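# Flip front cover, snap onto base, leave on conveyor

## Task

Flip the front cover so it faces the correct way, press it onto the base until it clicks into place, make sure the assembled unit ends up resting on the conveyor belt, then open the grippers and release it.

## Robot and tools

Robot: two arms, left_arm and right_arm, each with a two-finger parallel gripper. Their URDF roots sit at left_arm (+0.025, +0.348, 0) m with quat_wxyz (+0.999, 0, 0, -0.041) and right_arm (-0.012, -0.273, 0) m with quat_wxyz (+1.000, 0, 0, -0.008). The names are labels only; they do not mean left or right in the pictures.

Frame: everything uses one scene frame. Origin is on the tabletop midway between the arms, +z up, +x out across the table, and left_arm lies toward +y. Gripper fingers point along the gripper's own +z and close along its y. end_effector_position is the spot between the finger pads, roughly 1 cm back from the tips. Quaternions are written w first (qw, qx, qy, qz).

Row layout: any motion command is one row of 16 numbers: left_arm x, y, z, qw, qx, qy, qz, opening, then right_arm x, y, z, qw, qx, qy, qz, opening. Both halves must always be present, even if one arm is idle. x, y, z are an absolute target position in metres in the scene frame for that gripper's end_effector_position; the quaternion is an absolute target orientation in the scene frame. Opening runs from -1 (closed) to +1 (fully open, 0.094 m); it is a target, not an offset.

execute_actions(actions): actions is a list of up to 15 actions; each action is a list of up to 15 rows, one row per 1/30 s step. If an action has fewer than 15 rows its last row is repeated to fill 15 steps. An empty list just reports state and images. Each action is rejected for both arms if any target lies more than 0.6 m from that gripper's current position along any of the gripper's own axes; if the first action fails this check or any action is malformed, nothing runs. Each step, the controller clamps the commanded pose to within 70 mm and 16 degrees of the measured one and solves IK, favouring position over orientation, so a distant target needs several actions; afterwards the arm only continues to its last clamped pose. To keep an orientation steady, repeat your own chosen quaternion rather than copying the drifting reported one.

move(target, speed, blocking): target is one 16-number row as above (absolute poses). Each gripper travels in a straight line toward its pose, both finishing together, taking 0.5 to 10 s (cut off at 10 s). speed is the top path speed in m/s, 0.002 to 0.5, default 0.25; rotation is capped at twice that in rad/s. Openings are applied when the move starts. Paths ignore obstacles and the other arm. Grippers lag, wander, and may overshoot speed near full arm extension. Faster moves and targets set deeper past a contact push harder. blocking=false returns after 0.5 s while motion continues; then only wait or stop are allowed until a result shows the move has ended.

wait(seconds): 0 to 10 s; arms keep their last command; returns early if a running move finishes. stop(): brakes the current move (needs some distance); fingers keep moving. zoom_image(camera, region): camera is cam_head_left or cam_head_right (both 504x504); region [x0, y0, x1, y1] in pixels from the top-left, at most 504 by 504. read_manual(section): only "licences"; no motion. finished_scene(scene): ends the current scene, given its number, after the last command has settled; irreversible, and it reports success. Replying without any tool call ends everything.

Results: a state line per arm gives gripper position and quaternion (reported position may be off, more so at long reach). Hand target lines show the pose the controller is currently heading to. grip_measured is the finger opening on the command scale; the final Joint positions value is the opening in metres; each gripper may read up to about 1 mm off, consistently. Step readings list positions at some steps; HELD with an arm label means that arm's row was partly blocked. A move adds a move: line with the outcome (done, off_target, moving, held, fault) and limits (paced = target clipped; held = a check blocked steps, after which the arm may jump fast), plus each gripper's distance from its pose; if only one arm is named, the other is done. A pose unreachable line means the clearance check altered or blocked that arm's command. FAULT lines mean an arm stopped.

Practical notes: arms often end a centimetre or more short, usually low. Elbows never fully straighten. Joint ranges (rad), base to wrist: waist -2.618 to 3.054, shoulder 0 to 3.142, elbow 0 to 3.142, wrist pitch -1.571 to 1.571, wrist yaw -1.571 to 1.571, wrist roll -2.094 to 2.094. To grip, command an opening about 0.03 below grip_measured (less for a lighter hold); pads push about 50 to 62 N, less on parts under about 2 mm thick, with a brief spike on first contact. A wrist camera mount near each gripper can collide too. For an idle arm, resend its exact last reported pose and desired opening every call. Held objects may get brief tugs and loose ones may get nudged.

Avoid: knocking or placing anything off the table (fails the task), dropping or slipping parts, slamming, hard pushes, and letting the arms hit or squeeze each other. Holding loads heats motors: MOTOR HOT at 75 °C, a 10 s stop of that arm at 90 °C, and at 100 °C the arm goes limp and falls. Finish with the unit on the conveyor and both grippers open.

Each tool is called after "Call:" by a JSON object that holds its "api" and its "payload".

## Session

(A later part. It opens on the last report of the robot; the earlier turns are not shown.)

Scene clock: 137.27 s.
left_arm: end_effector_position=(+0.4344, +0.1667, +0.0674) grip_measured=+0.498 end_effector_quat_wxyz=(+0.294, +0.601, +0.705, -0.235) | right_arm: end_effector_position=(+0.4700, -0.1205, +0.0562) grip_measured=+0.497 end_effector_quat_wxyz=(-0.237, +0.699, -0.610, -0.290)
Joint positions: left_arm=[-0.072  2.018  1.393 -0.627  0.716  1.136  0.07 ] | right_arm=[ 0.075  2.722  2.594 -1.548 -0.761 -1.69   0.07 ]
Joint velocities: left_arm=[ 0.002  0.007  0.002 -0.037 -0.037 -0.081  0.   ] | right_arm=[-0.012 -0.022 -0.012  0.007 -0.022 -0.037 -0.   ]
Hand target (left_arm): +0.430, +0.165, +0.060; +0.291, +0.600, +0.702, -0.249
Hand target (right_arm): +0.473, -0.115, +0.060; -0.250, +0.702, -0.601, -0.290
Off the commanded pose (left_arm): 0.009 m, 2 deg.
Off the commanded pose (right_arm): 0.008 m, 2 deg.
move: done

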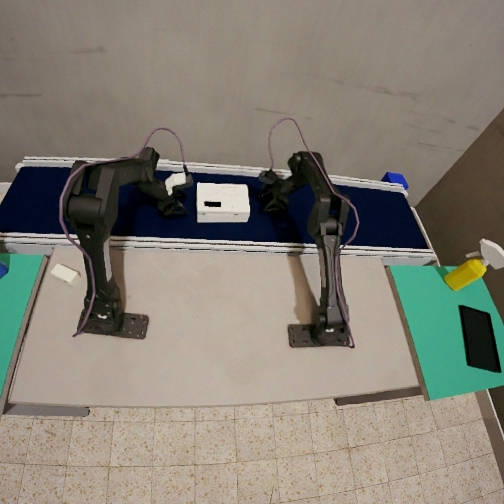

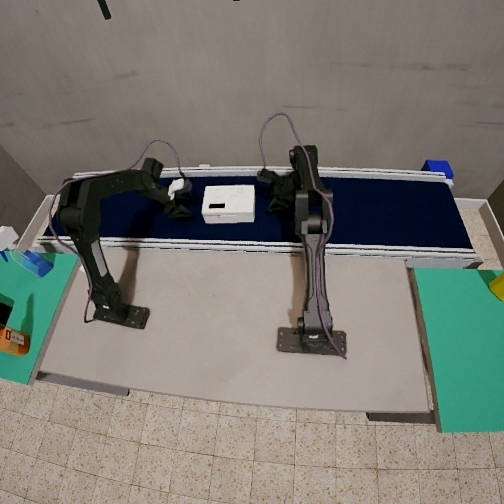

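Call:
{"api": "move", "payload": {"target": [0.46,0.15,0.04,0.271,0.653,0.653,-0.271,0.5,0.465,-0.10,0.048,0.271,-0.653,0.653,0.271,0.5], "speed": 0.05}}

Call:
{"api": "move", "payload": {"target": [0.46,0.112,0.04,0.271,0.653,0.653,-0.271,0.5,0.465,-0.062,0.048,0.271,-0.653,0.653,0.271,0.5], "speed": 0.02}}

Call:
{"api": "zoom_image", "payload": {"camera": "cam_head_left", "region": [150,150,310,270]}}

Scene clock: 145.43 s.
left_arm: end_effector_position=(+0.4621, +0.1580, +0.0392) grip_measured=+0.498 end_effector_quat_wxyz=(+0.273, +0.650, +0.661, -0.256) | right_arm: end_effector_position=(+0.4665, -0.1062, +0.0369) grip_measured=+0.497 end_effector_quat_wxyz=(-0.260, +0.654, -0.658, -0.269)
Joint positions: left_arm=[-0.072  2.256  1.665 -0.795  0.749  1.326  0.07 ] | right_arm=[ 0.103  2.486  2.07  -1.083 -0.763 -1.447  0.07 ]
Joint velocities: left_arm=[-0.007 -0.002 -0.012  0.007 -0.051 -0.022 -0.001] | right_arm=[ 0.002 -0.012  0.002  0.022 -0.051 -0.022 -0.   ]
Hand target (left_arm): +0.460, +0.150, +0.039; +0.272, +0.653, +0.653, -0.271
Hand target (right_arm): +0.464, -0.100, +0.048; -0.271, +0.654, -0.652, -0.272
Off the commanded pose (left_arm): 0.008 m, 2 deg.
Off the commanded pose (right_arm): 0.013 m, 1 deg.
move: off_target (right_arm)

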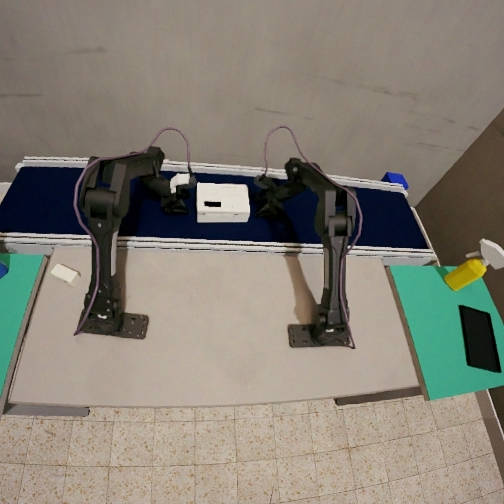

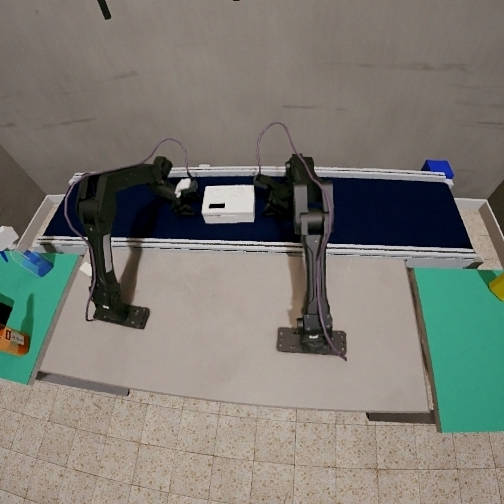

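Scene clock: 147.97 s.
left_arm: end_effector_position=(+0.4604, +0.1308, +0.0391) grip_measured=+0.498 end_effector_quat_wxyz=(+0.264, +0.652, +0.665, -0.253) | right_arm: end_effector_position=(+0.4679, -0.0815, +0.0344) grip_measured=+0.497 end_effector_quat_wxyz=(-0.251, +0.649, -0.669, -0.262)
Joint positions: left_arm=[-0.139  2.261  1.681 -0.762  0.719  1.244  0.07 ] | right_arm=[ 0.16   2.486  2.07  -1.029 -0.734 -1.348  0.07 ]
Joint velocities: left_arm=[-0.012  0.002  0.012 -0.007  0.037 -0.037  0.   ] | right_arm=[ 0.017  0.007  0.002 -0.007  0.007  0.022 -0.001]
Hand target (left_arm): +0.460, +0.112, +0.040; +0.271, +0.653, +0.653, -0.271
Hand target (right_arm): +0.465, -0.063, +0.048; -0.269, +0.654, -0.653, -0.272
Off the commanded pose (left_arm): 0.019 m, 3 deg.
Off the commanded pose (right_arm): 0.024 m, 3 deg.
move: off_target (left_arm, right_arm)

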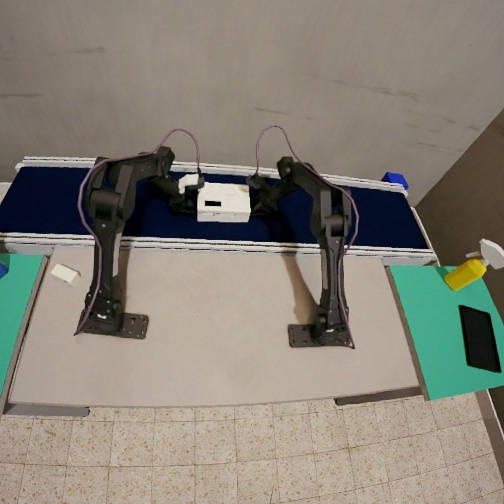

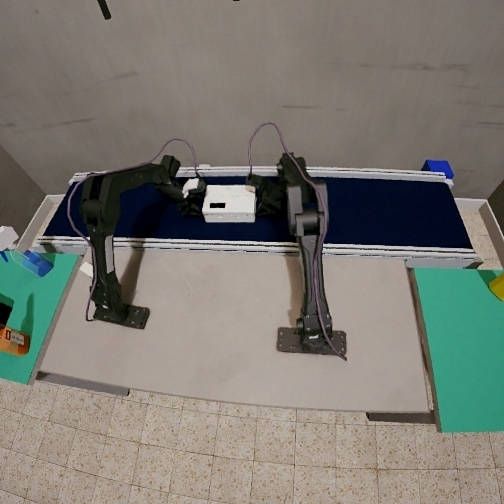

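Region (150, 150, 310, 270) of cam_head_left's 504x504 image, scaled by 3.150, with more detail than that image has; it fills the top 378 rows of this view, and the rest is white.

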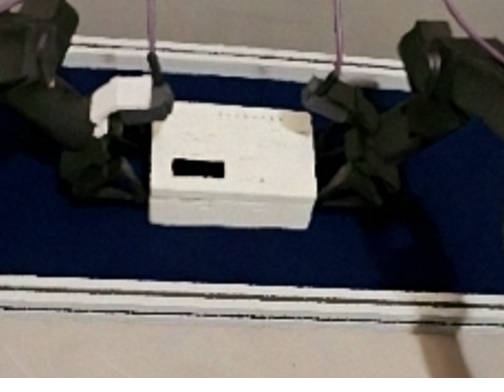

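Call:
{"api": "execute_actions", "payload": {"actions": [[[0.45,0.112,0.046,0.271,0.653,0.653,-0.271,0.5,0.455,-0.062,0.05,0.271,-0.653,0.653,0.271,0.5]],[[0.44,0.112,0.046,0.271,0.653,0.653,-0.271,0.5,0.445,-0.062,0.05,0.271,-0.653,0.653,0.271,0.5]],[[0.43,0.112,0.046,0.271,0.653,0.653,-0.271,0.5,0.435,-0.062,0.05,0.271,-0.653,0.653,0.271,0.5]],[[0.42,0.112,0.046,0.271,0.653,0.653,-0.271,0.5,0.425,-0.062,0.05,0.271,-0.653,0.653,0.271,0.5]],[[0.41,0.112,0.046,0.271,0.653,0.653,-0.271,0.5,0.415,-0.062,0.05,0.271,-0.653,0.653,0.271,0.5]],[[0.40,0.112,0.046,0.271,0.653,0.653,-0.271,0.5,0.405,-0.062,0.05,0.271,-0.653,0.653,0.271,0.5]],[[0.395,0.112,0.046,0.271,0.653,0.653,-0.271,0.5,0.40,-0.062,0.05,0.271,-0.653,0.653,0.271,0.5]]]}}

Call:
{"api": "zoom_image", "payload": {"camera": "cam_head_left", "region": [150,150,310,270]}}

Scene clock: 167.17 s.
left_arm: end_effector_position=(+0.4015, +0.1281, +0.0359) grip_measured=+0.499 end_effector_quat_wxyz=(+0.254, +0.653, +0.667, -0.253) | right_arm: end_effector_position=(+0.4057, -0.0830, +0.0327) grip_measured=+0.497 end_effector_quat_wxyz=(-0.244, +0.654, -0.671, -0.250)
Joint positions: left_arm=[-0.182  2.069  1.36  -0.619  0.7    1.196  0.07 ] | right_arm=[ 0.187  2.22   1.607 -0.811 -0.701 -1.319  0.07 ]
Joint velocities: left_arm=[ 0.007  0.007 -0.007 -0.007  0.022 -0.051 -0.   ] | right_arm=[ 0.017 -0.002  0.007 -0.007 -0.037  0.081 -0.   ]
Hand target (left_arm): +0.395, +0.113, +0.046; +0.270, +0.654, +0.653, -0.271
Hand target (right_arm): +0.400, -0.063, +0.050; -0.269, +0.654, -0.652, -0.272
Off the commanded pose (left_arm): 0.020 m, 3 deg.
Off the commanded pose (right_arm): 0.028 m, 4 deg.
Step readings (end_effector_position; steps 1 to 15: 1st action; 16 to 30: 2nd action; 31 to 45: 3rd action; 46 to 60: 4th action; 61 to 75: 5th action; 76 to 90: 6th action; 91 to 105: 7th action):
0: left_arm (+0.4604, +0.1308, +0.0390) | right_arm (+0.4679, -0.0816, +0.0344)
1: left_arm (+0.4603, +0.1306, +0.0390) | right_arm (+0.4673, -0.0816, +0.0343)
2: left_arm (+0.4602, +0.1303, +0.0391) | right_arm (+0.4650, -0.0820, +0.0341)
4: left_arm (+0.4596, +0.1292, +0.0390) | right_arm (+0.4607, -0.0829, +0.0339)
8: left_arm (+0.4593, +0.1284, +0.0389) | right_arm (+0.4606, -0.0837, +0.0342)
15: left_arm (+0.4593, +0.1284, +0.0389) | right_arm (+0.4606, -0.0836, +0.0343)
16: left_arm (+0.4584, +0.1285, +0.0388) | right_arm (+0.4597, -0.0838, +0.0339)
17: left_arm (+0.4555, +0.1286, +0.0384) | right_arm (+0.4569, -0.0837, +0.0339)
19: left_arm (+0.4493, +0.1282, +0.0377) | right_arm (+0.4516, -0.0837, +0.0336)
23: left_arm (+0.4468, +0.1280, +0.0377) | right_arm (+0.4499, -0.0837, +0.0338)
30: left_arm (+0.4468, +0.1280, +0.0378) | right_arm (+0.4498, -0.0838, +0.0336)
31: left_arm (+0.4460, +0.1281, +0.0375) | right_arm (+0.4491, -0.0839, +0.0334)
32: left_arm (+0.4437, +0.1283, +0.0374) | right_arm (+0.4466, -0.0839, +0.0336)
34: left_arm (+0.4379, +0.1279, +0.0370) | right_arm (+0.4414, -0.0835, +0.0334)
38: left_arm (+0.4356, +0.1278, +0.0370) | right_arm (+0.4398, -0.0835, +0.0334)
45: left_arm (+0.4355, +0.1278, +0.0368) | right_arm (+0.4398, -0.0835, +0.0335)
46: left_arm (+0.4350, +0.1280, +0.0369) | right_arm (+0.4390, -0.0836, +0.0332)
47: left_arm (+0.4327, +0.1281, +0.0367) | right_arm (+0.4366, -0.0836, +0.0333)
49: left_arm (+0.4273, +0.1279, +0.0366) | right_arm (+0.4315, -0.0834, +0.0331)
53: left_arm (+0.4253, +0.1279, +0.0364) | right_arm (+0.4296, -0.0834, +0.0330)
60: left_arm (+0.4252, +0.1279, +0.0364) | right_arm (+0.4296, -0.0834, +0.0331)
61: left_arm (+0.4247, +0.1281, +0.0364) | right_arm (+0.4289, -0.0835, +0.0329)
62: left_arm (+0.4226, +0.1281, +0.0362) | right_arm (+0.4266, -0.0835, +0.0331)
64: left_arm (+0.4173, +0.1279, +0.0362) | right_arm (+0.4214, -0.0832, +0.0329)
68: left_arm (+0.4153, +0.1281, +0.0361) | right_arm (+0.4192, -0.0830, +0.0329)
75: left_arm (+0.4152, +0.1281, +0.0360) | right_arm (+0.4192, -0.0830, +0.0329)
76: left_arm (+0.4146, +0.1281, +0.0360) | right_arm (+0.4186, -0.0831, +0.0327)
77: left_arm (+0.4126, +0.1281, +0.0360) | right_arm (+0.4166, -0.0833, +0.0330)
79: left_arm (+0.4074, +0.1280, +0.0359) | right_arm (+0.4114, -0.0831, +0.0328)
83: left_arm (+0.4053, +0.1280, +0.0358) | right_arm (+0.4092, -0.0829, +0.0327)
90: left_arm (+0.4053, +0.1280, +0.0357) | right_arm (+0.4091, -0.0829, +0.0328)
91: left_arm (+0.4050, +0.1281, +0.0357) | right_arm (+0.4088, -0.0830, +0.0327)
92: left_arm (+0.4043, +0.1281, +0.0359) | right_arm (+0.4081, -0.0831, +0.0328)
94: left_arm (+0.4019, +0.1280, +0.0357) | right_arm (+0.4063, -0.0830, +0.0328)
98: left_arm (+0.4015, +0.1281, +0.0358) | right_arm (+0.4057, -0.0830, +0.0328)
105: end_effector_position above

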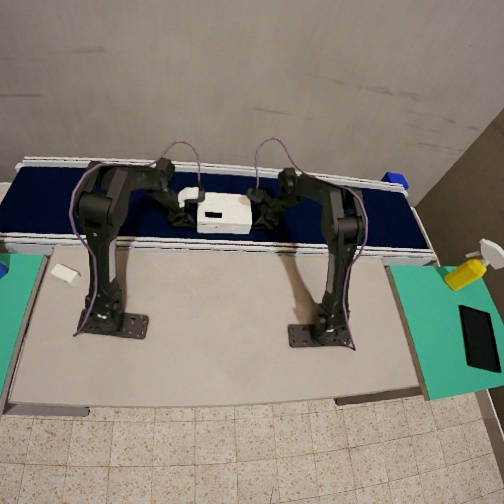

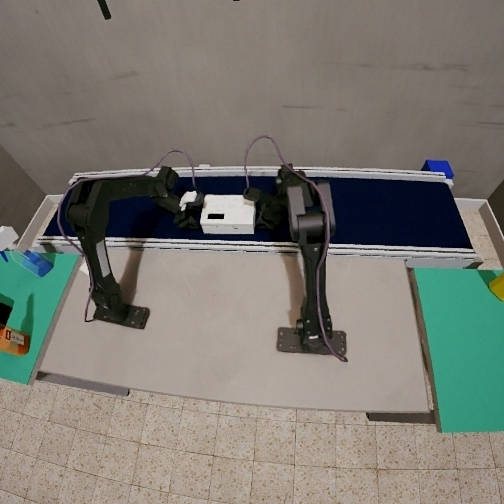

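Region (150, 150, 310, 270) of cam_head_left's 504x504 image, scaled by 3.150, with more detail than that image has; it fills the top 378 rows of this view, and the rest is white.

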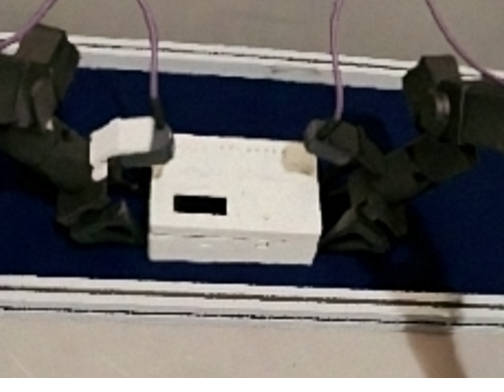

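Now regrip at cover height.

Call:
{"api": "move", "payload": {"target": [0.405,0.15,0.05,0.271,0.653,0.653,-0.271,0.5,0.408,-0.105,0.05,0.271,-0.653,0.653,0.271,0.5], "speed": 0.05}}

Call:
{"api": "move", "payload": {"target": [0.405,0.148,0.078,0.271,0.653,0.653,-0.271,0.5,0.408,-0.103,0.08,0.271,-0.653,0.653,0.271,0.5], "speed": 0.05}}

Call:
{"api": "zoom_image", "payload": {"camera": "cam_head_left", "region": [150,150,310,270]}}

Call:
{"api": "zoom_image", "payload": {"camera": "cam_head_right", "region": [150,150,310,270]}}

Scene clock: 176.50 s.
left_arm: end_effector_position=(+0.4018, +0.1518, +0.0383) grip_measured=+0.499 end_effector_quat_wxyz=(+0.260, +0.652, +0.661, -0.265) | right_arm: end_effector_position=(+0.4046, -0.1059, +0.0386) grip_measured=+0.497 end_effector_quat_wxyz=(-0.260, +0.653, -0.659, -0.268)
Joint positions: left_arm=[-0.112  2.069  1.36  -0.681  0.743  1.292  0.07 ] | right_arm=[ 0.118  2.22   1.607 -0.869 -0.761 -1.424  0.07 ]
Joint velocities: left_arm=[ 0.002  0.007 -0.002 -0.051 -0.007  0.051  0.001] | right_arm=[-0.002  0.002 -0.012  0.022 -0.051 -0.081 -0.001]
Hand target (left_arm): +0.405, +0.150, +0.050; +0.272, +0.653, +0.653, -0.271
Hand target (right_arm): +0.408, -0.105, +0.050; -0.271, +0.653, -0.653, -0.271
Off the commanded pose (left_arm): 0.012 m, 2 deg.
Off the commanded pose (right_arm): 0.012 m, 1 deg.
move: off_target (left_arm, right_arm)

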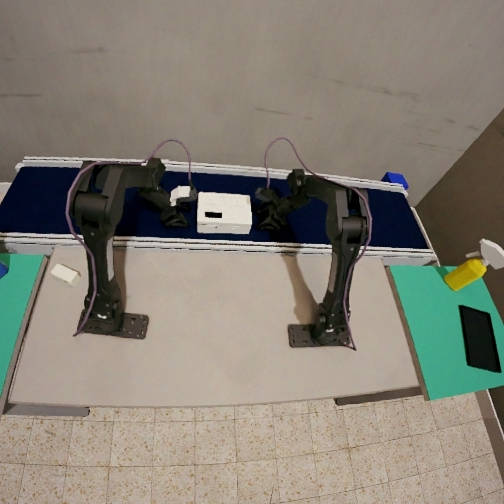

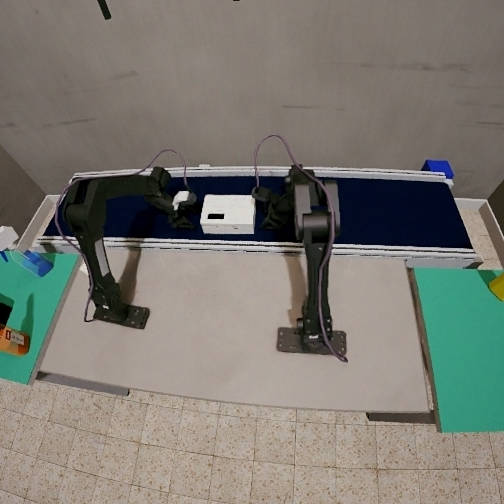

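Scene clock: 177.77 s.
left_arm: end_effector_position=(+0.4041, +0.1513, +0.0624) grip_measured=+0.499 end_effector_quat_wxyz=(+0.259, +0.651, +0.662, -0.266) | right_arm: end_effector_position=(+0.4041, -0.1058, +0.0596) grip_measured=+0.497 end_effector_quat_wxyz=(-0.254, +0.651, -0.662, -0.273)
Joint positions: left_arm=[-0.112  2.043  1.425 -0.777  0.744  1.292  0.07 ] | right_arm=[ 0.118  2.204  1.67  -0.966 -0.762 -1.424  0.07 ]
Joint velocities: left_arm=[ 0.007 -0.017 -0.012 -0.051  0.037 -0.007 -0.   ] | right_arm=[-0.002  0.012  0.007 -0.11   0.022 -0.007  0.   ]
Hand target (left_arm): +0.405, +0.148, +0.078; +0.271, +0.653, +0.653, -0.271
Hand target (right_arm): +0.408, -0.103, +0.079; -0.271, +0.653, -0.653, -0.271
Off the commanded pose (left_arm): 0.016 m, 2 deg.
Off the commanded pose (right_arm): 0.021 m, 2 deg.
move: off_target (left_arm, right_arm)

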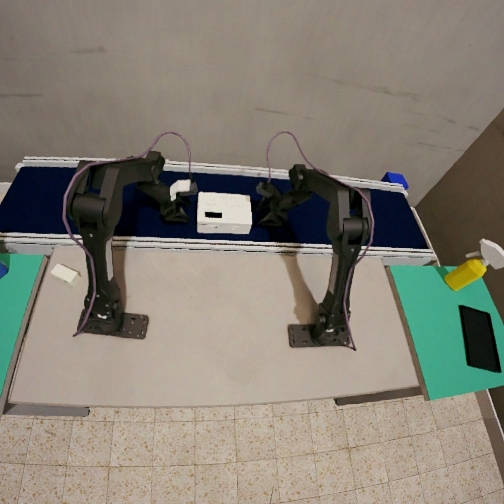

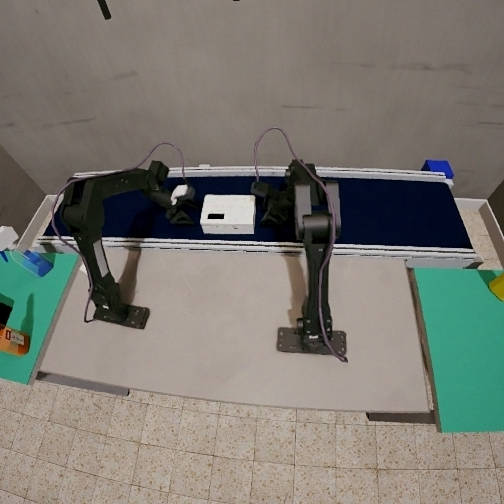

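Region (150, 150, 310, 270) of cam_head_left's 504x504 image, scaled by 3.150, with more detail than that image has; it fills the top 378 rows of this view, and the rest is white.

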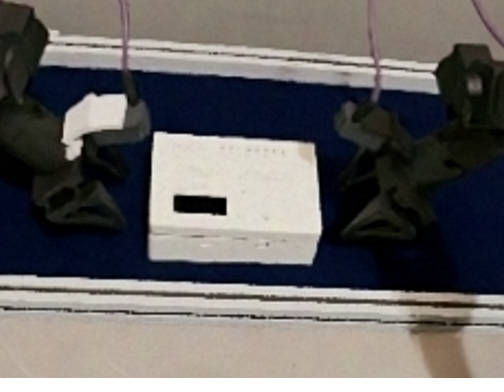

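Region (150, 150, 310, 270) of cam_head_right's 504x504 image, scaled by 3.150, with more detail than that image has; it fills the top 378 rows of this view, and the rest is white.

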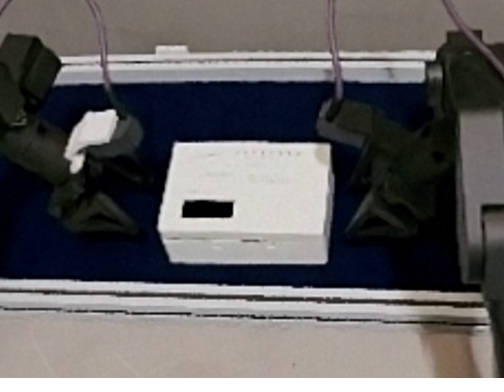

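Call:
{"api": "execute_actions", "payload": {"actions": [[[0.42,0.148,0.082,0.271,0.653,0.653,-0.271,0.5,0.423,-0.103,0.086,0.271,-0.653,0.653,0.271,0.5]],[[0.42,0.138,0.082,0.271,0.653,0.653,-0.271,0.5,0.423,-0.093,0.086,0.271,-0.653,0.653,0.271,0.5]],[[0.42,0.128,0.082,0.271,0.653,0.653,-0.271,0.5,0.423,-0.083,0.086,0.271,-0.653,0.653,0.271,0.5]]]}}

Call:
{"api": "zoom_image", "payload": {"camera": "cam_head_left", "region": [150,150,310,270]}}

Call:
{"api": "zoom_image", "payload": {"camera": "cam_head_right", "region": [150,150,310,270]}}

Scene clock: 186.50 s.
left_arm: end_effector_position=(+0.4149, +0.1321, +0.0827) grip_measured=+0.499 end_effector_quat_wxyz=(+0.268, +0.657, +0.653, -0.265) | right_arm: end_effector_position=(+0.4172, -0.0869, +0.0843) grip_measured=+0.497 end_effector_quat_wxyz=(-0.263, +0.654, -0.656, -0.270)
Joint positions: left_arm=[-0.15   2.056  1.52  -0.811  0.747  1.256  0.07 ] | right_arm=[ 0.156  2.219  1.789 -1.018 -0.764 -1.377  0.07 ]
Joint velocities: left_arm=[-0.002  0.017 -0.017  0.022 -0.037 -0.051 -0.001] | right_arm=[ 0.002 -0.007  0.007  0.051  0.007  0.051 -0.   ]
Hand target (left_arm): +0.420, +0.128, +0.082; +0.271, +0.653, +0.653, -0.271
Hand target (right_arm): +0.423, -0.083, +0.086; -0.271, +0.653, -0.653, -0.271
Off the commanded pose (left_arm): 0.007 m, 1 deg.
Off the commanded pose (right_arm): 0.007 m, 1 deg.
Step readings (end_effector_position; steps 1 to 15: 1st action; 16 to 30: 2nd action; 31 to 45: 3rd action):
0: left_arm (+0.4037, +0.1514, +0.0623) | right_arm (+0.4036, -0.1058, +0.0596)
1: left_arm (+0.4042, +0.1513, +0.0638) | right_arm (+0.4044, -0.1058, +0.0616)
2: left_arm (+0.4072, +0.1507, +0.0665) | right_arm (+0.4080, -0.1055, +0.0646)
4: left_arm (+0.4160, +0.1491, +0.0743) | right_arm (+0.4175, -0.1045, +0.0738)
8: left_arm (+0.4235, +0.1474, +0.0828) | right_arm (+0.4258, -0.1032, +0.0844)
15: left_arm (+0.4210, +0.1479, +0.0822) | right_arm (+0.4223, -0.1035, +0.0841)
16: left_arm (+0.4207, +0.1475, +0.0822) | right_arm (+0.4221, -0.1031, +0.0841)
17: left_arm (+0.4204, +0.1470, +0.0822) | right_arm (+0.4219, -0.1026, +0.0841)
19: left_arm (+0.4194, +0.1451, +0.0822) | right_arm (+0.4211, -0.1006, +0.0841)
23: left_arm (+0.4183, +0.1430, +0.0822) | right_arm (+0.4200, -0.0978, +0.0841)
30: left_arm (+0.4183, +0.1428, +0.0822) | right_arm (+0.4199, -0.0976, +0.0841)
31: left_arm (+0.4181, +0.1420, +0.0822) | right_arm (+0.4198, -0.0969, +0.0841)
32: left_arm (+0.4178, +0.1408, +0.0823) | right_arm (+0.4197, -0.0957, +0.0841)
34: left_arm (+0.4164, +0.1367, +0.0824) | right_arm (+0.4185, -0.0919, +0.0842)
38: left_arm (+0.4145, +0.1322, +0.0826) | right_arm (+0.4170, -0.0871, +0.0842)
45: end_effector_position above

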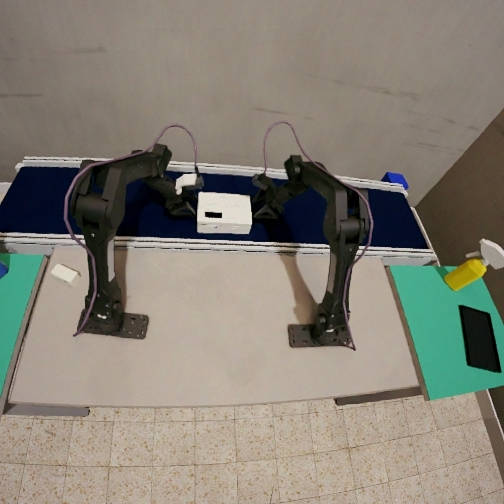

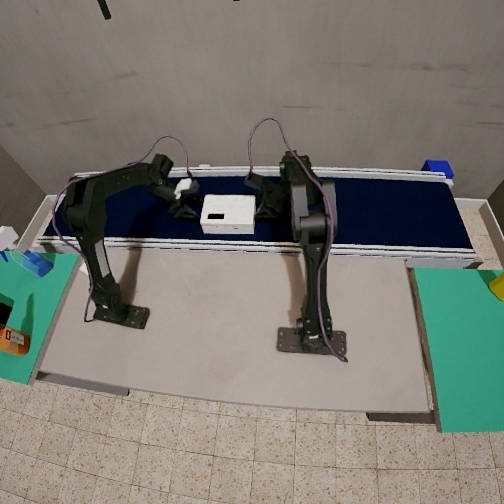

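Region (150, 150, 310, 270) of cam_head_left's 504x504 image, scaled by 3.150, with more detail than that image has; it fills the top 378 rows of this view, and the rest is white.

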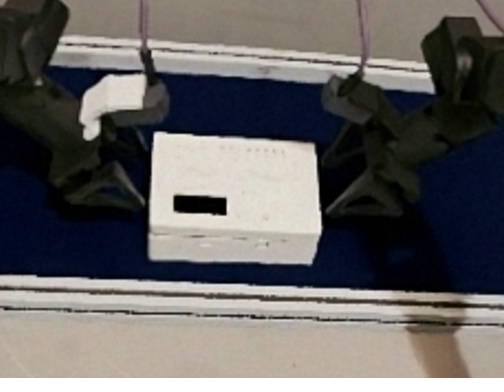

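Region (150, 150, 310, 270) of cam_head_right's 504x504 image, scaled by 3.150, with more detail than that image has; it fills the top 378 rows of this view, and the rest is white.

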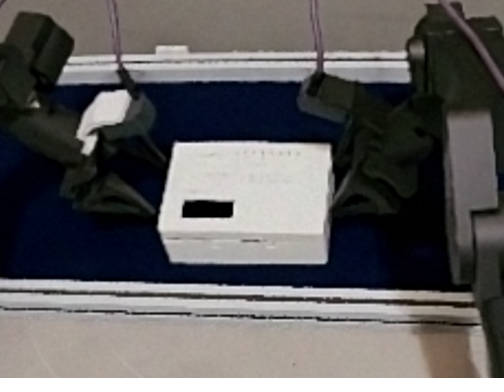

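Centred in x. Lowering slightly.

Call:
{"api": "execute_actions", "payload": {"actions": [[[0.417,0.13,0.062,0.271,0.653,0.653,-0.271,0.5,0.42,-0.085,0.063,0.271,-0.653,0.653,0.271,0.5]],[[0.417,0.13,0.062,0.271,0.653,0.653,-0.271,0.5,0.42,-0.085,0.063,0.271,-0.653,0.653,0.271,0.5]]]}}

Scene clock: 193.00 s.
left_arm: end_effector_position=(+0.4213, +0.1305, +0.0708) grip_measured=+0.499 end_effector_quat_wxyz=(+0.279, +0.659, +0.649, -0.259) | right_arm: end_effector_position=(+0.4236, -0.0859, +0.0720) grip_measured=+0.497 end_effector_quat_wxyz=(-0.276, +0.657, -0.651, -0.260)
Joint positions: left_arm=[-0.15   2.076  1.495 -0.739  0.747  1.254  0.07 ] | right_arm=[ 0.156  2.228  1.75  -0.933 -0.764 -1.376  0.07 ]
Joint velocities: left_arm=[ 0.012 -0.002 -0.002 -0.037 -0.007 -0.051  0.001] | right_arm=[-0.012 -0.007 -0.017 -0.022 -0.037 -0.051 -0.001]
Hand target (left_arm): +0.417, +0.130, +0.062; +0.271, +0.653, +0.653, -0.271
Hand target (right_arm): +0.420, -0.085, +0.063; -0.271, +0.653, -0.653, -0.271
Off the commanded pose (left_arm): 0.010 m, 2 deg.
Off the commanded pose (right_arm): 0.010 m, 1 deg.
Step readings (end_effector_position; steps 1 to 15: 1st action; 16 to 30: 2nd action):
0: left_arm (+0.4151, +0.1320, +0.0827) | right_arm (+0.4173, -0.0868, +0.0843)
1: left_arm (+0.4159, +0.1318, +0.0820) | right_arm (+0.4181, -0.0867, +0.0830)
2: left_arm (+0.4171, +0.1315, +0.0810) | right_arm (+0.4193, -0.0866, +0.0815)
4: left_arm (+0.4181, +0.1313, +0.0771) | right_arm (+0.4192, -0.0866, +0.0767)
8: left_arm (+0.4186, +0.1312, +0.0707) | right_arm (+0.4200, -0.0865, +0.0716)
15: left_arm (+0.4207, +0.1307, +0.0706) | right_arm (+0.4230, -0.0860, +0.0719)
16: left_arm (+0.4208, +0.1306, +0.0707) | right_arm (+0.4231, -0.0860, +0.0719)
17: left_arm (+0.4210, +0.1306, +0.0707) | right_arm (+0.4233, -0.0860, +0.0719)
19: left_arm (+0.4211, +0.1306, +0.0707) | right_arm (+0.4233, -0.0860, +0.0719)
23: left_arm (+0.4212, +0.1306, +0.0708) | right_arm (+0.4235, -0.0860, +0.0720)
30: end_effector_position above

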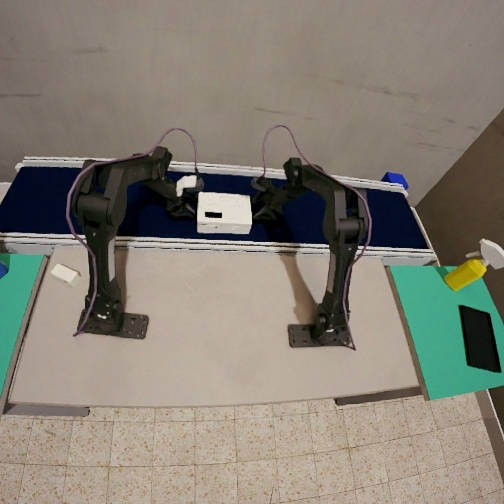

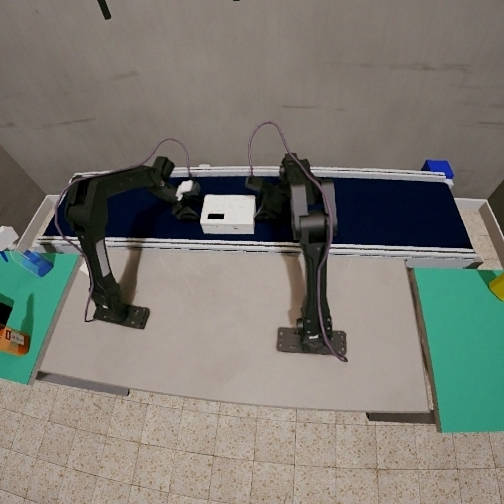

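Call:
{"api": "execute_actions", "payload": {"actions": [[[0.417,0.12,0.064,0.271,0.653,0.653,-0.271,0.5,0.42,-0.074,0.064,0.271,-0.653,0.653,0.271,0.5]],[[0.417,0.11,0.066,0.271,0.653,0.653,-0.271,0.5,0.42,-0.063,0.066,0.271,-0.653,0.653,0.271,0.5]],[[0.417,0.11,0.076,0.271,0.653,0.653,-0.271,0.5,0.42,-0.063,0.078,0.271,-0.653,0.653,0.271,0.5]],[[0.417,0.11,0.086,0.271,0.653,0.653,-0.271,0.5,0.42,-0.063,0.09,0.271,-0.653,0.653,0.271,0.5]],[[0.417,0.11,0.096,0.271,0.653,0.653,-0.271,0.5,0.42,-0.063,0.10,0.271,-0.653,0.653,0.271,0.5]],[[0.417,0.11,0.106,0.271,0.653,0.653,-0.271,0.5,0.42,-0.063,0.11,0.271,-0.653,0.653,0.271,0.5]]]}}

Call:
{"api": "zoom_image", "payload": {"camera": "cam_head_left", "region": [150,150,310,270]}}

Scene clock: 203.70 s.
left_arm: end_effector_position=(+0.4178, +0.1283, +0.0802) grip_measured=+0.499 end_effector_quat_wxyz=(+0.244, +0.652, +0.672, -0.253) | right_arm: end_effector_position=(+0.4220, -0.0835, +0.0836) grip_measured=+0.497 end_effector_quat_wxyz=(-0.245, +0.652, -0.673, -0.251)
Joint positions: left_arm=[-0.175  2.076  1.568 -0.847  0.69   1.205  0.07 ] | right_arm=[ 0.179  2.228  1.828 -1.028 -0.704 -1.323  0.07 ]
Joint velocities: left_arm=[-0.007 -0.012 -0.007 -0.081  0.066  0.007  0.001] | right_arm=[ 0.002  0.012 -0.007  0.007 -0.007  0.022 -0.   ]
Hand target (left_arm): +0.417, +0.111, +0.106; +0.271, +0.654, +0.653, -0.271
Hand target (right_arm): +0.420, -0.064, +0.110; -0.271, +0.654, -0.653, -0.271
Off the commanded pose (left_arm): 0.032 m, 4 deg.
Off the commanded pose (right_arm): 0.033 m, 4 deg.
Step readings (end_effector_position; steps 1 to 15: 1st action; 16 to 30: 2nd action; 31 to 45: 3rd action; 46 to 60: 4th action; 61 to 75: 5th action; 76 to 90: 6th action):
0: left_arm (+0.4213, +0.1305, +0.0708) | right_arm (+0.4236, -0.0859, +0.0720)
1: left_arm (+0.4212, +0.1299, +0.0708) | right_arm (+0.4237, -0.0853, +0.0720)
2: left_arm (+0.4212, +0.1289, +0.0709) | right_arm (+0.4240, -0.0843, +0.0720)
4: left_arm (+0.4212, +0.1283, +0.0702) | right_arm (+0.4240, -0.0837, +0.0712)
8: left_arm (+0.4215, +0.1281, +0.0702) | right_arm (+0.4241, -0.0836, +0.0706)
15: left_arm (+0.4215, +0.1281, +0.0702) | right_arm (+0.4242, -0.0836, +0.0706)
16: left_arm (+0.4213, +0.1276, +0.0699) | right_arm (+0.4240, -0.0831, +0.0703)
17: left_arm (+0.4214, +0.1278, +0.0692) | right_arm (+0.4241, -0.0830, +0.0696)
19: left_arm (+0.4213, +0.1278, +0.0683) | right_arm (+0.4242, -0.0832, +0.0685)
23: left_arm (+0.4215, +0.1281, +0.0674) | right_arm (+0.4243, -0.0834, +0.0675)
30: left_arm (+0.4214, +0.1281, +0.0672) | right_arm (+0.4243, -0.0834, +0.0672)
31: left_arm (+0.4213, +0.1281, +0.0672) | right_arm (+0.4242, -0.0834, +0.0672)
32: left_arm (+0.4212, +0.1282, +0.0671) | right_arm (+0.4242, -0.0834, +0.0672)
34: left_arm (+0.4212, +0.1282, +0.0671) | right_arm (+0.4241, -0.0834, +0.0672)
38: left_arm (+0.4212, +0.1282, +0.0671) | right_arm (+0.4241, -0.0835, +0.0672)
45: left_arm (+0.4212, +0.1282, +0.0670) | right_arm (+0.4241, -0.0835, +0.0672)
46: left_arm (+0.4213, +0.1284, +0.0677) | right_arm (+0.4240, -0.0836, +0.0677)
47: left_arm (+0.4212, +0.1282, +0.0682) | right_arm (+0.4238, -0.0836, +0.0679)
49: left_arm (+0.4207, +0.1279, +0.0689) | right_arm (+0.4235, -0.0839, +0.0683)
53: left_arm (+0.4200, +0.1278, +0.0693) | right_arm (+0.4228, -0.0841, +0.0685)
60: left_arm (+0.4187, +0.1278, +0.0691) | right_arm (+0.4217, -0.0840, +0.0683)
61: left_arm (+0.4184, +0.1277, +0.0699) | right_arm (+0.4214, -0.0839, +0.0692)
62: left_arm (+0.4183, +0.1277, +0.0708) | right_arm (+0.4213, -0.0838, +0.0702)
64: left_arm (+0.4189, +0.1276, +0.0732) | right_arm (+0.4220, -0.0838, +0.0730)
68: left_arm (+0.4186, +0.1278, +0.0746) | right_arm (+0.4220, -0.0838, +0.0755)
75: left_arm (+0.4178, +0.1280, +0.0744) | right_arm (+0.4216, -0.0838, +0.0759)
76: left_arm (+0.4176, +0.1281, +0.0753) | right_arm (+0.4215, -0.0837, +0.0770)
77: left_arm (+0.4174, +0.1280, +0.0762) | right_arm (+0.4215, -0.0836, +0.0782)
79: left_arm (+0.4182, +0.1278, +0.0789) | right_arm (+0.4226, -0.0834, +0.0814)
83: left_arm (+0.4185, +0.1281, +0.0802) | right_arm (+0.4230, -0.0833, +0.0837)
90: end_effector_position above

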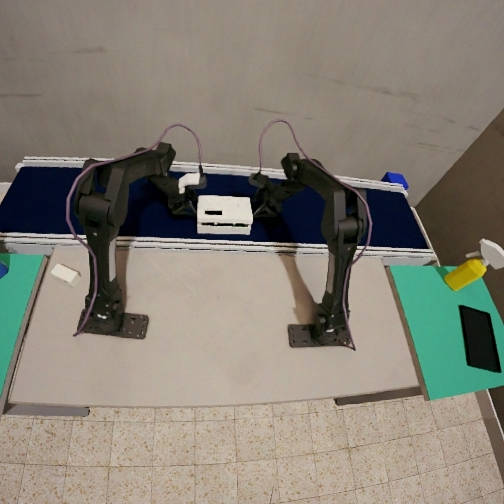

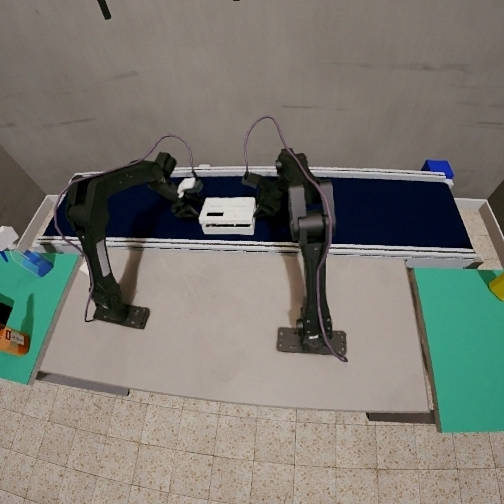

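Region (150, 150, 310, 270) of cam_head_left's 504x504 image, scaled by 3.150, with more detail than that image has; it fills the top 378 rows of this view, and the rest is white.

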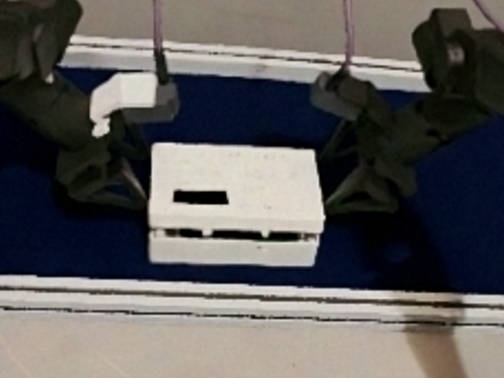

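Call:
{"api": "execute_actions", "payload": {"actions": [[[0.417,0.112,0.08,0.271,0.653,0.653,-0.271,0.5,0.42,-0.065,0.08,0.271,-0.653,0.653,0.271,0.5]],[[0.417,0.112,0.072,0.271,0.653,0.653,-0.271,0.5,0.42,-0.065,0.072,0.271,-0.653,0.653,0.271,0.5]]]}}

Call:
{"api": "zoom_image", "payload": {"camera": "cam_head_left", "region": [150,150,310,270]}}

Scene clock: 211.17 s.
left_arm: end_effector_position=(+0.4195, +0.1280, +0.0711) grip_measured=+0.499 end_effector_quat_wxyz=(+0.253, +0.654, +0.669, -0.247) | right_arm: end_effector_position=(+0.4246, -0.0831, +0.0730) grip_measured=+0.497 end_effector_quat_wxyz=(-0.254, +0.655, -0.669, -0.245)
Joint positions: left_arm=[-0.175  2.076  1.526 -0.782  0.689  1.205  0.07 ] | right_arm=[ 0.179  2.228  1.783 -0.96  -0.704 -1.325  0.07 ]
Joint velocities: left_arm=[ 0.002 -0.002  0.017 -0.022 -0.037 -0.051 -0.   ] | right_arm=[-0.012  0.002 -0.017 -0.081 -0.007  0.022 -0.   ]
Hand target (left_arm): +0.416, +0.113, +0.072; +0.269, +0.654, +0.653, -0.271
Hand target (right_arm): +0.420, -0.066, +0.073; -0.269, +0.654, -0.653, -0.272
Off the commanded pose (left_arm): 0.016 m, 4 deg.
Off the commanded pose (right_arm): 0.019 m, 4 deg.
Step readings (end_effector_position; steps 1 to 15: 1st action; 16 to 30: 2nd action):
0: left_arm (+0.4178, +0.1283, +0.0802) | right_arm (+0.4217, -0.0835, +0.0836)
1: left_arm (+0.4182, +0.1282, +0.0796) | right_arm (+0.4221, -0.0834, +0.0826)
2: left_arm (+0.4187, +0.1281, +0.0787) | right_arm (+0.4229, -0.0833, +0.0816)
4: left_arm (+0.4184, +0.1282, +0.0764) | right_arm (+0.4226, -0.0834, +0.0786)
8: left_arm (+0.4188, +0.1281, +0.0752) | right_arm (+0.4228, -0.0833, +0.0767)
15: left_arm (+0.4195, +0.1280, +0.0753) | right_arm (+0.4244, -0.0833, +0.0768)
16: left_arm (+0.4196, +0.1280, +0.0746) | right_arm (+0.4246, -0.0833, +0.0761)
17: left_arm (+0.4196, +0.1279, +0.0739) | right_arm (+0.4249, -0.0833, +0.0753)
19: left_arm (+0.4193, +0.1280, +0.0719) | right_arm (+0.4243, -0.0833, +0.0732)
23: left_arm (+0.4195, +0.1280, +0.0712) | right_arm (+0.4246, -0.0831, +0.0730)
30: end_effector_position above

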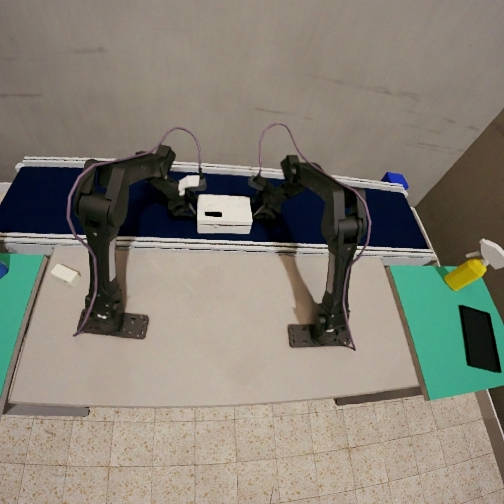

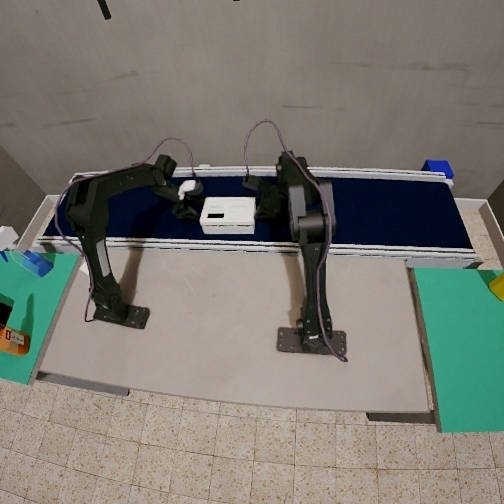

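Region (150, 150, 310, 270) of cam_head_left's 504x504 image, scaled by 3.150, with more detail than that image has; it fills the top 378 rows of this view, and the rest is white.

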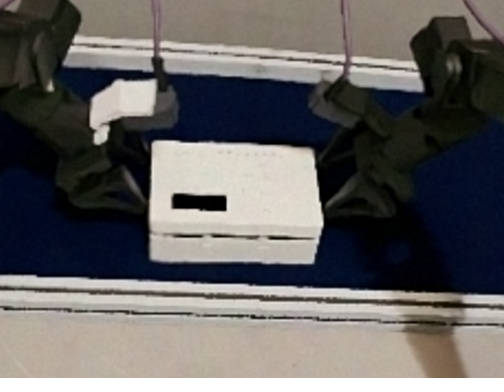

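Call:
{"api": "execute_actions", "payload": {"actions": [[[0.417,0.112,0.072,0.265,0.667,0.639,-0.277,0.5,0.42,-0.065,0.072,0.265,-0.667,0.639,0.277,0.5]],[[0.417,0.11,0.074,0.259,0.681,0.624,-0.283,0.5,0.42,-0.063,0.074,0.259,-0.681,0.624,0.283,0.5]],[[0.417,0.11,0.084,0.259,0.681,0.624,-0.283,0.5,0.42,-0.063,0.084,0.259,-0.681,0.624,0.283,0.5]],[[0.417,0.11,0.094,0.259,0.681,0.624,-0.283,0.5,0.42,-0.063,0.094,0.259,-0.681,0.624,0.283,0.5]],[[0.417,0.11,0.104,0.259,0.681,0.624,-0.283,0.5,0.42,-0.063,0.104,0.259,-0.681,0.624,0.283,0.5]],[[0.417,0.11,0.114,0.259,0.681,0.624,-0.283,0.5,0.42,-0.063,0.114,0.259,-0.681,0.624,0.283,0.5]]]}}

Call:
{"api": "zoom_image", "payload": {"camera": "cam_head_left", "region": [150,150,310,270]}}

Scene clock: 222.60 s.
left_arm: end_effector_position=(+0.4179, +0.1297, +0.0928) grip_measured=+0.499 end_effector_quat_wxyz=(+0.227, +0.671, +0.656, -0.262) | right_arm: end_effector_position=(+0.4211, -0.0841, +0.0981) grip_measured=+0.497 end_effector_quat_wxyz=(-0.233, +0.673, -0.652, -0.260)
Joint positions: left_arm=[-0.17   2.117  1.692 -1.002  0.695  1.288  0.07 ] | right_arm=[ 0.176  2.276  1.969 -1.188 -0.71  -1.414  0.07 ]
Joint velocities: left_arm=[ 0.002  0.012 -0.007 -0.051 -0.066  0.007  0.002] | right_arm=[ 0.002 -0.017 -0.017  0.037  0.022 -0.007  0.   ]
Hand target (left_arm): +0.417, +0.111, +0.114; +0.259, +0.681, +0.624, -0.282
Hand target (right_arm): +0.420, -0.064, +0.114; -0.259, +0.681, -0.625, -0.282
Off the commanded pose (left_arm): 0.029 m, 6 deg.
Off the commanded pose (right_arm): 0.026 m, 5 deg.
Step readings (end_effector_position; steps 1 to 15: 1st action; 16 to 30: 2nd action; 31 to 45: 3rd action; 46 to 60: 4th action; 61 to 75: 5th action; 76 to 90: 6th action):
0: left_arm (+0.4195, +0.1280, +0.0711) | right_arm (+0.4246, -0.0831, +0.0730)
1: left_arm (+0.4193, +0.1281, +0.0704) | right_arm (+0.4244, -0.0829, +0.0732)
2: left_arm (+0.4192, +0.1281, +0.0698) | right_arm (+0.4240, -0.0827, +0.0734)
4: left_arm (+0.4190, +0.1281, +0.0681) | right_arm (+0.4234, -0.0823, +0.0733)
8: left_arm (+0.4188, +0.1281, +0.0670) | right_arm (+0.4231, -0.0822, +0.0713)
15: left_arm (+0.4188, +0.1281, +0.0670) | right_arm (+0.4230, -0.0823, +0.0701)
16: left_arm (+0.4189, +0.1281, +0.0673) | right_arm (+0.4230, -0.0823, +0.0703)
17: left_arm (+0.4196, +0.1282, +0.0673) | right_arm (+0.4240, -0.0825, +0.0703)
19: left_arm (+0.4215, +0.1286, +0.0674) | right_arm (+0.4260, -0.0827, +0.0701)
23: left_arm (+0.4216, +0.1291, +0.0673) | right_arm (+0.4263, -0.0831, +0.0701)
30: left_arm (+0.4215, +0.1295, +0.0672) | right_arm (+0.4263, -0.0832, +0.0701)
31: left_arm (+0.4214, +0.1295, +0.0682) | right_arm (+0.4262, -0.0833, +0.0709)
32: left_arm (+0.4207, +0.1297, +0.0689) | right_arm (+0.4258, -0.0834, +0.0716)
34: left_arm (+0.4205, +0.1297, +0.0709) | right_arm (+0.4253, -0.0835, +0.0733)
38: left_arm (+0.4199, +0.1299, +0.0722) | right_arm (+0.4245, -0.0836, +0.0748)
45: left_arm (+0.4184, +0.1299, +0.0722) | right_arm (+0.4225, -0.0838, +0.0747)
46: left_arm (+0.4181, +0.1299, +0.0731) | right_arm (+0.4221, -0.0838, +0.0756)
47: left_arm (+0.4176, +0.1301, +0.0740) | right_arm (+0.4219, -0.0839, +0.0765)
49: left_arm (+0.4181, +0.1298, +0.0768) | right_arm (+0.4222, -0.0838, +0.0792)
53: left_arm (+0.4185, +0.1297, +0.0787) | right_arm (+0.4224, -0.0838, +0.0815)
60: left_arm (+0.4183, +0.1298, +0.0788) | right_arm (+0.4217, -0.0839, +0.0815)
61: left_arm (+0.4183, +0.1298, +0.0798) | right_arm (+0.4215, -0.0840, +0.0826)
62: left_arm (+0.4181, +0.1298, +0.0810) | right_arm (+0.4215, -0.0839, +0.0839)
64: left_arm (+0.4185, +0.1297, +0.0837) | right_arm (+0.4220, -0.0839, +0.0871)
68: left_arm (+0.4182, +0.1298, +0.0853) | right_arm (+0.4221, -0.0838, +0.0895)
75: left_arm (+0.4175, +0.1299, +0.0853) | right_arm (+0.4214, -0.0839, +0.0896)
76: left_arm (+0.4174, +0.1298, +0.0863) | right_arm (+0.4213, -0.0839, +0.0908)
77: left_arm (+0.4174, +0.1298, +0.0876) | right_arm (+0.4211, -0.0840, +0.0921)
79: left_arm (+0.4180, +0.1297, +0.0907) | right_arm (+0.4217, -0.0839, +0.0955)
83: left_arm (+0.4184, +0.1296, +0.0928) | right_arm (+0.4222, -0.0839, +0.0981)
90: end_effector_position above

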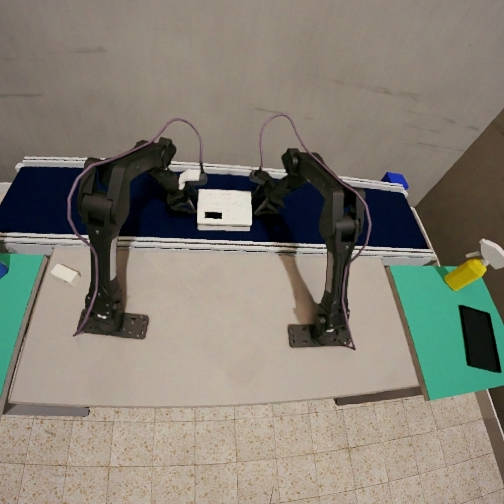

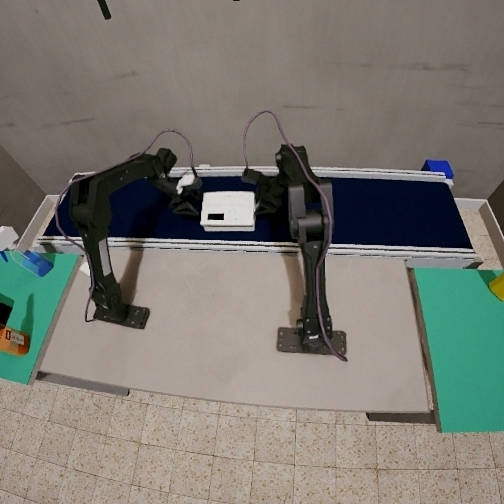

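Region (150, 150, 310, 270) of cam_head_left's 504x504 image, scaled by 3.150, with more detail than that image has; it fills the top 378 rows of this view, and the rest is white.

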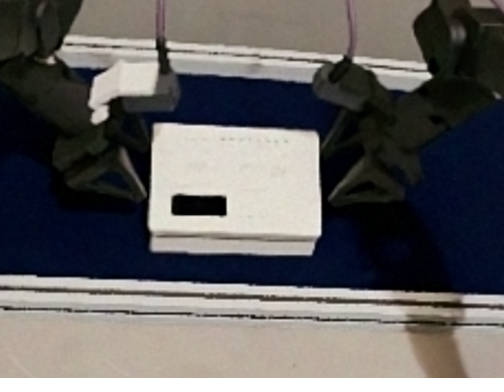

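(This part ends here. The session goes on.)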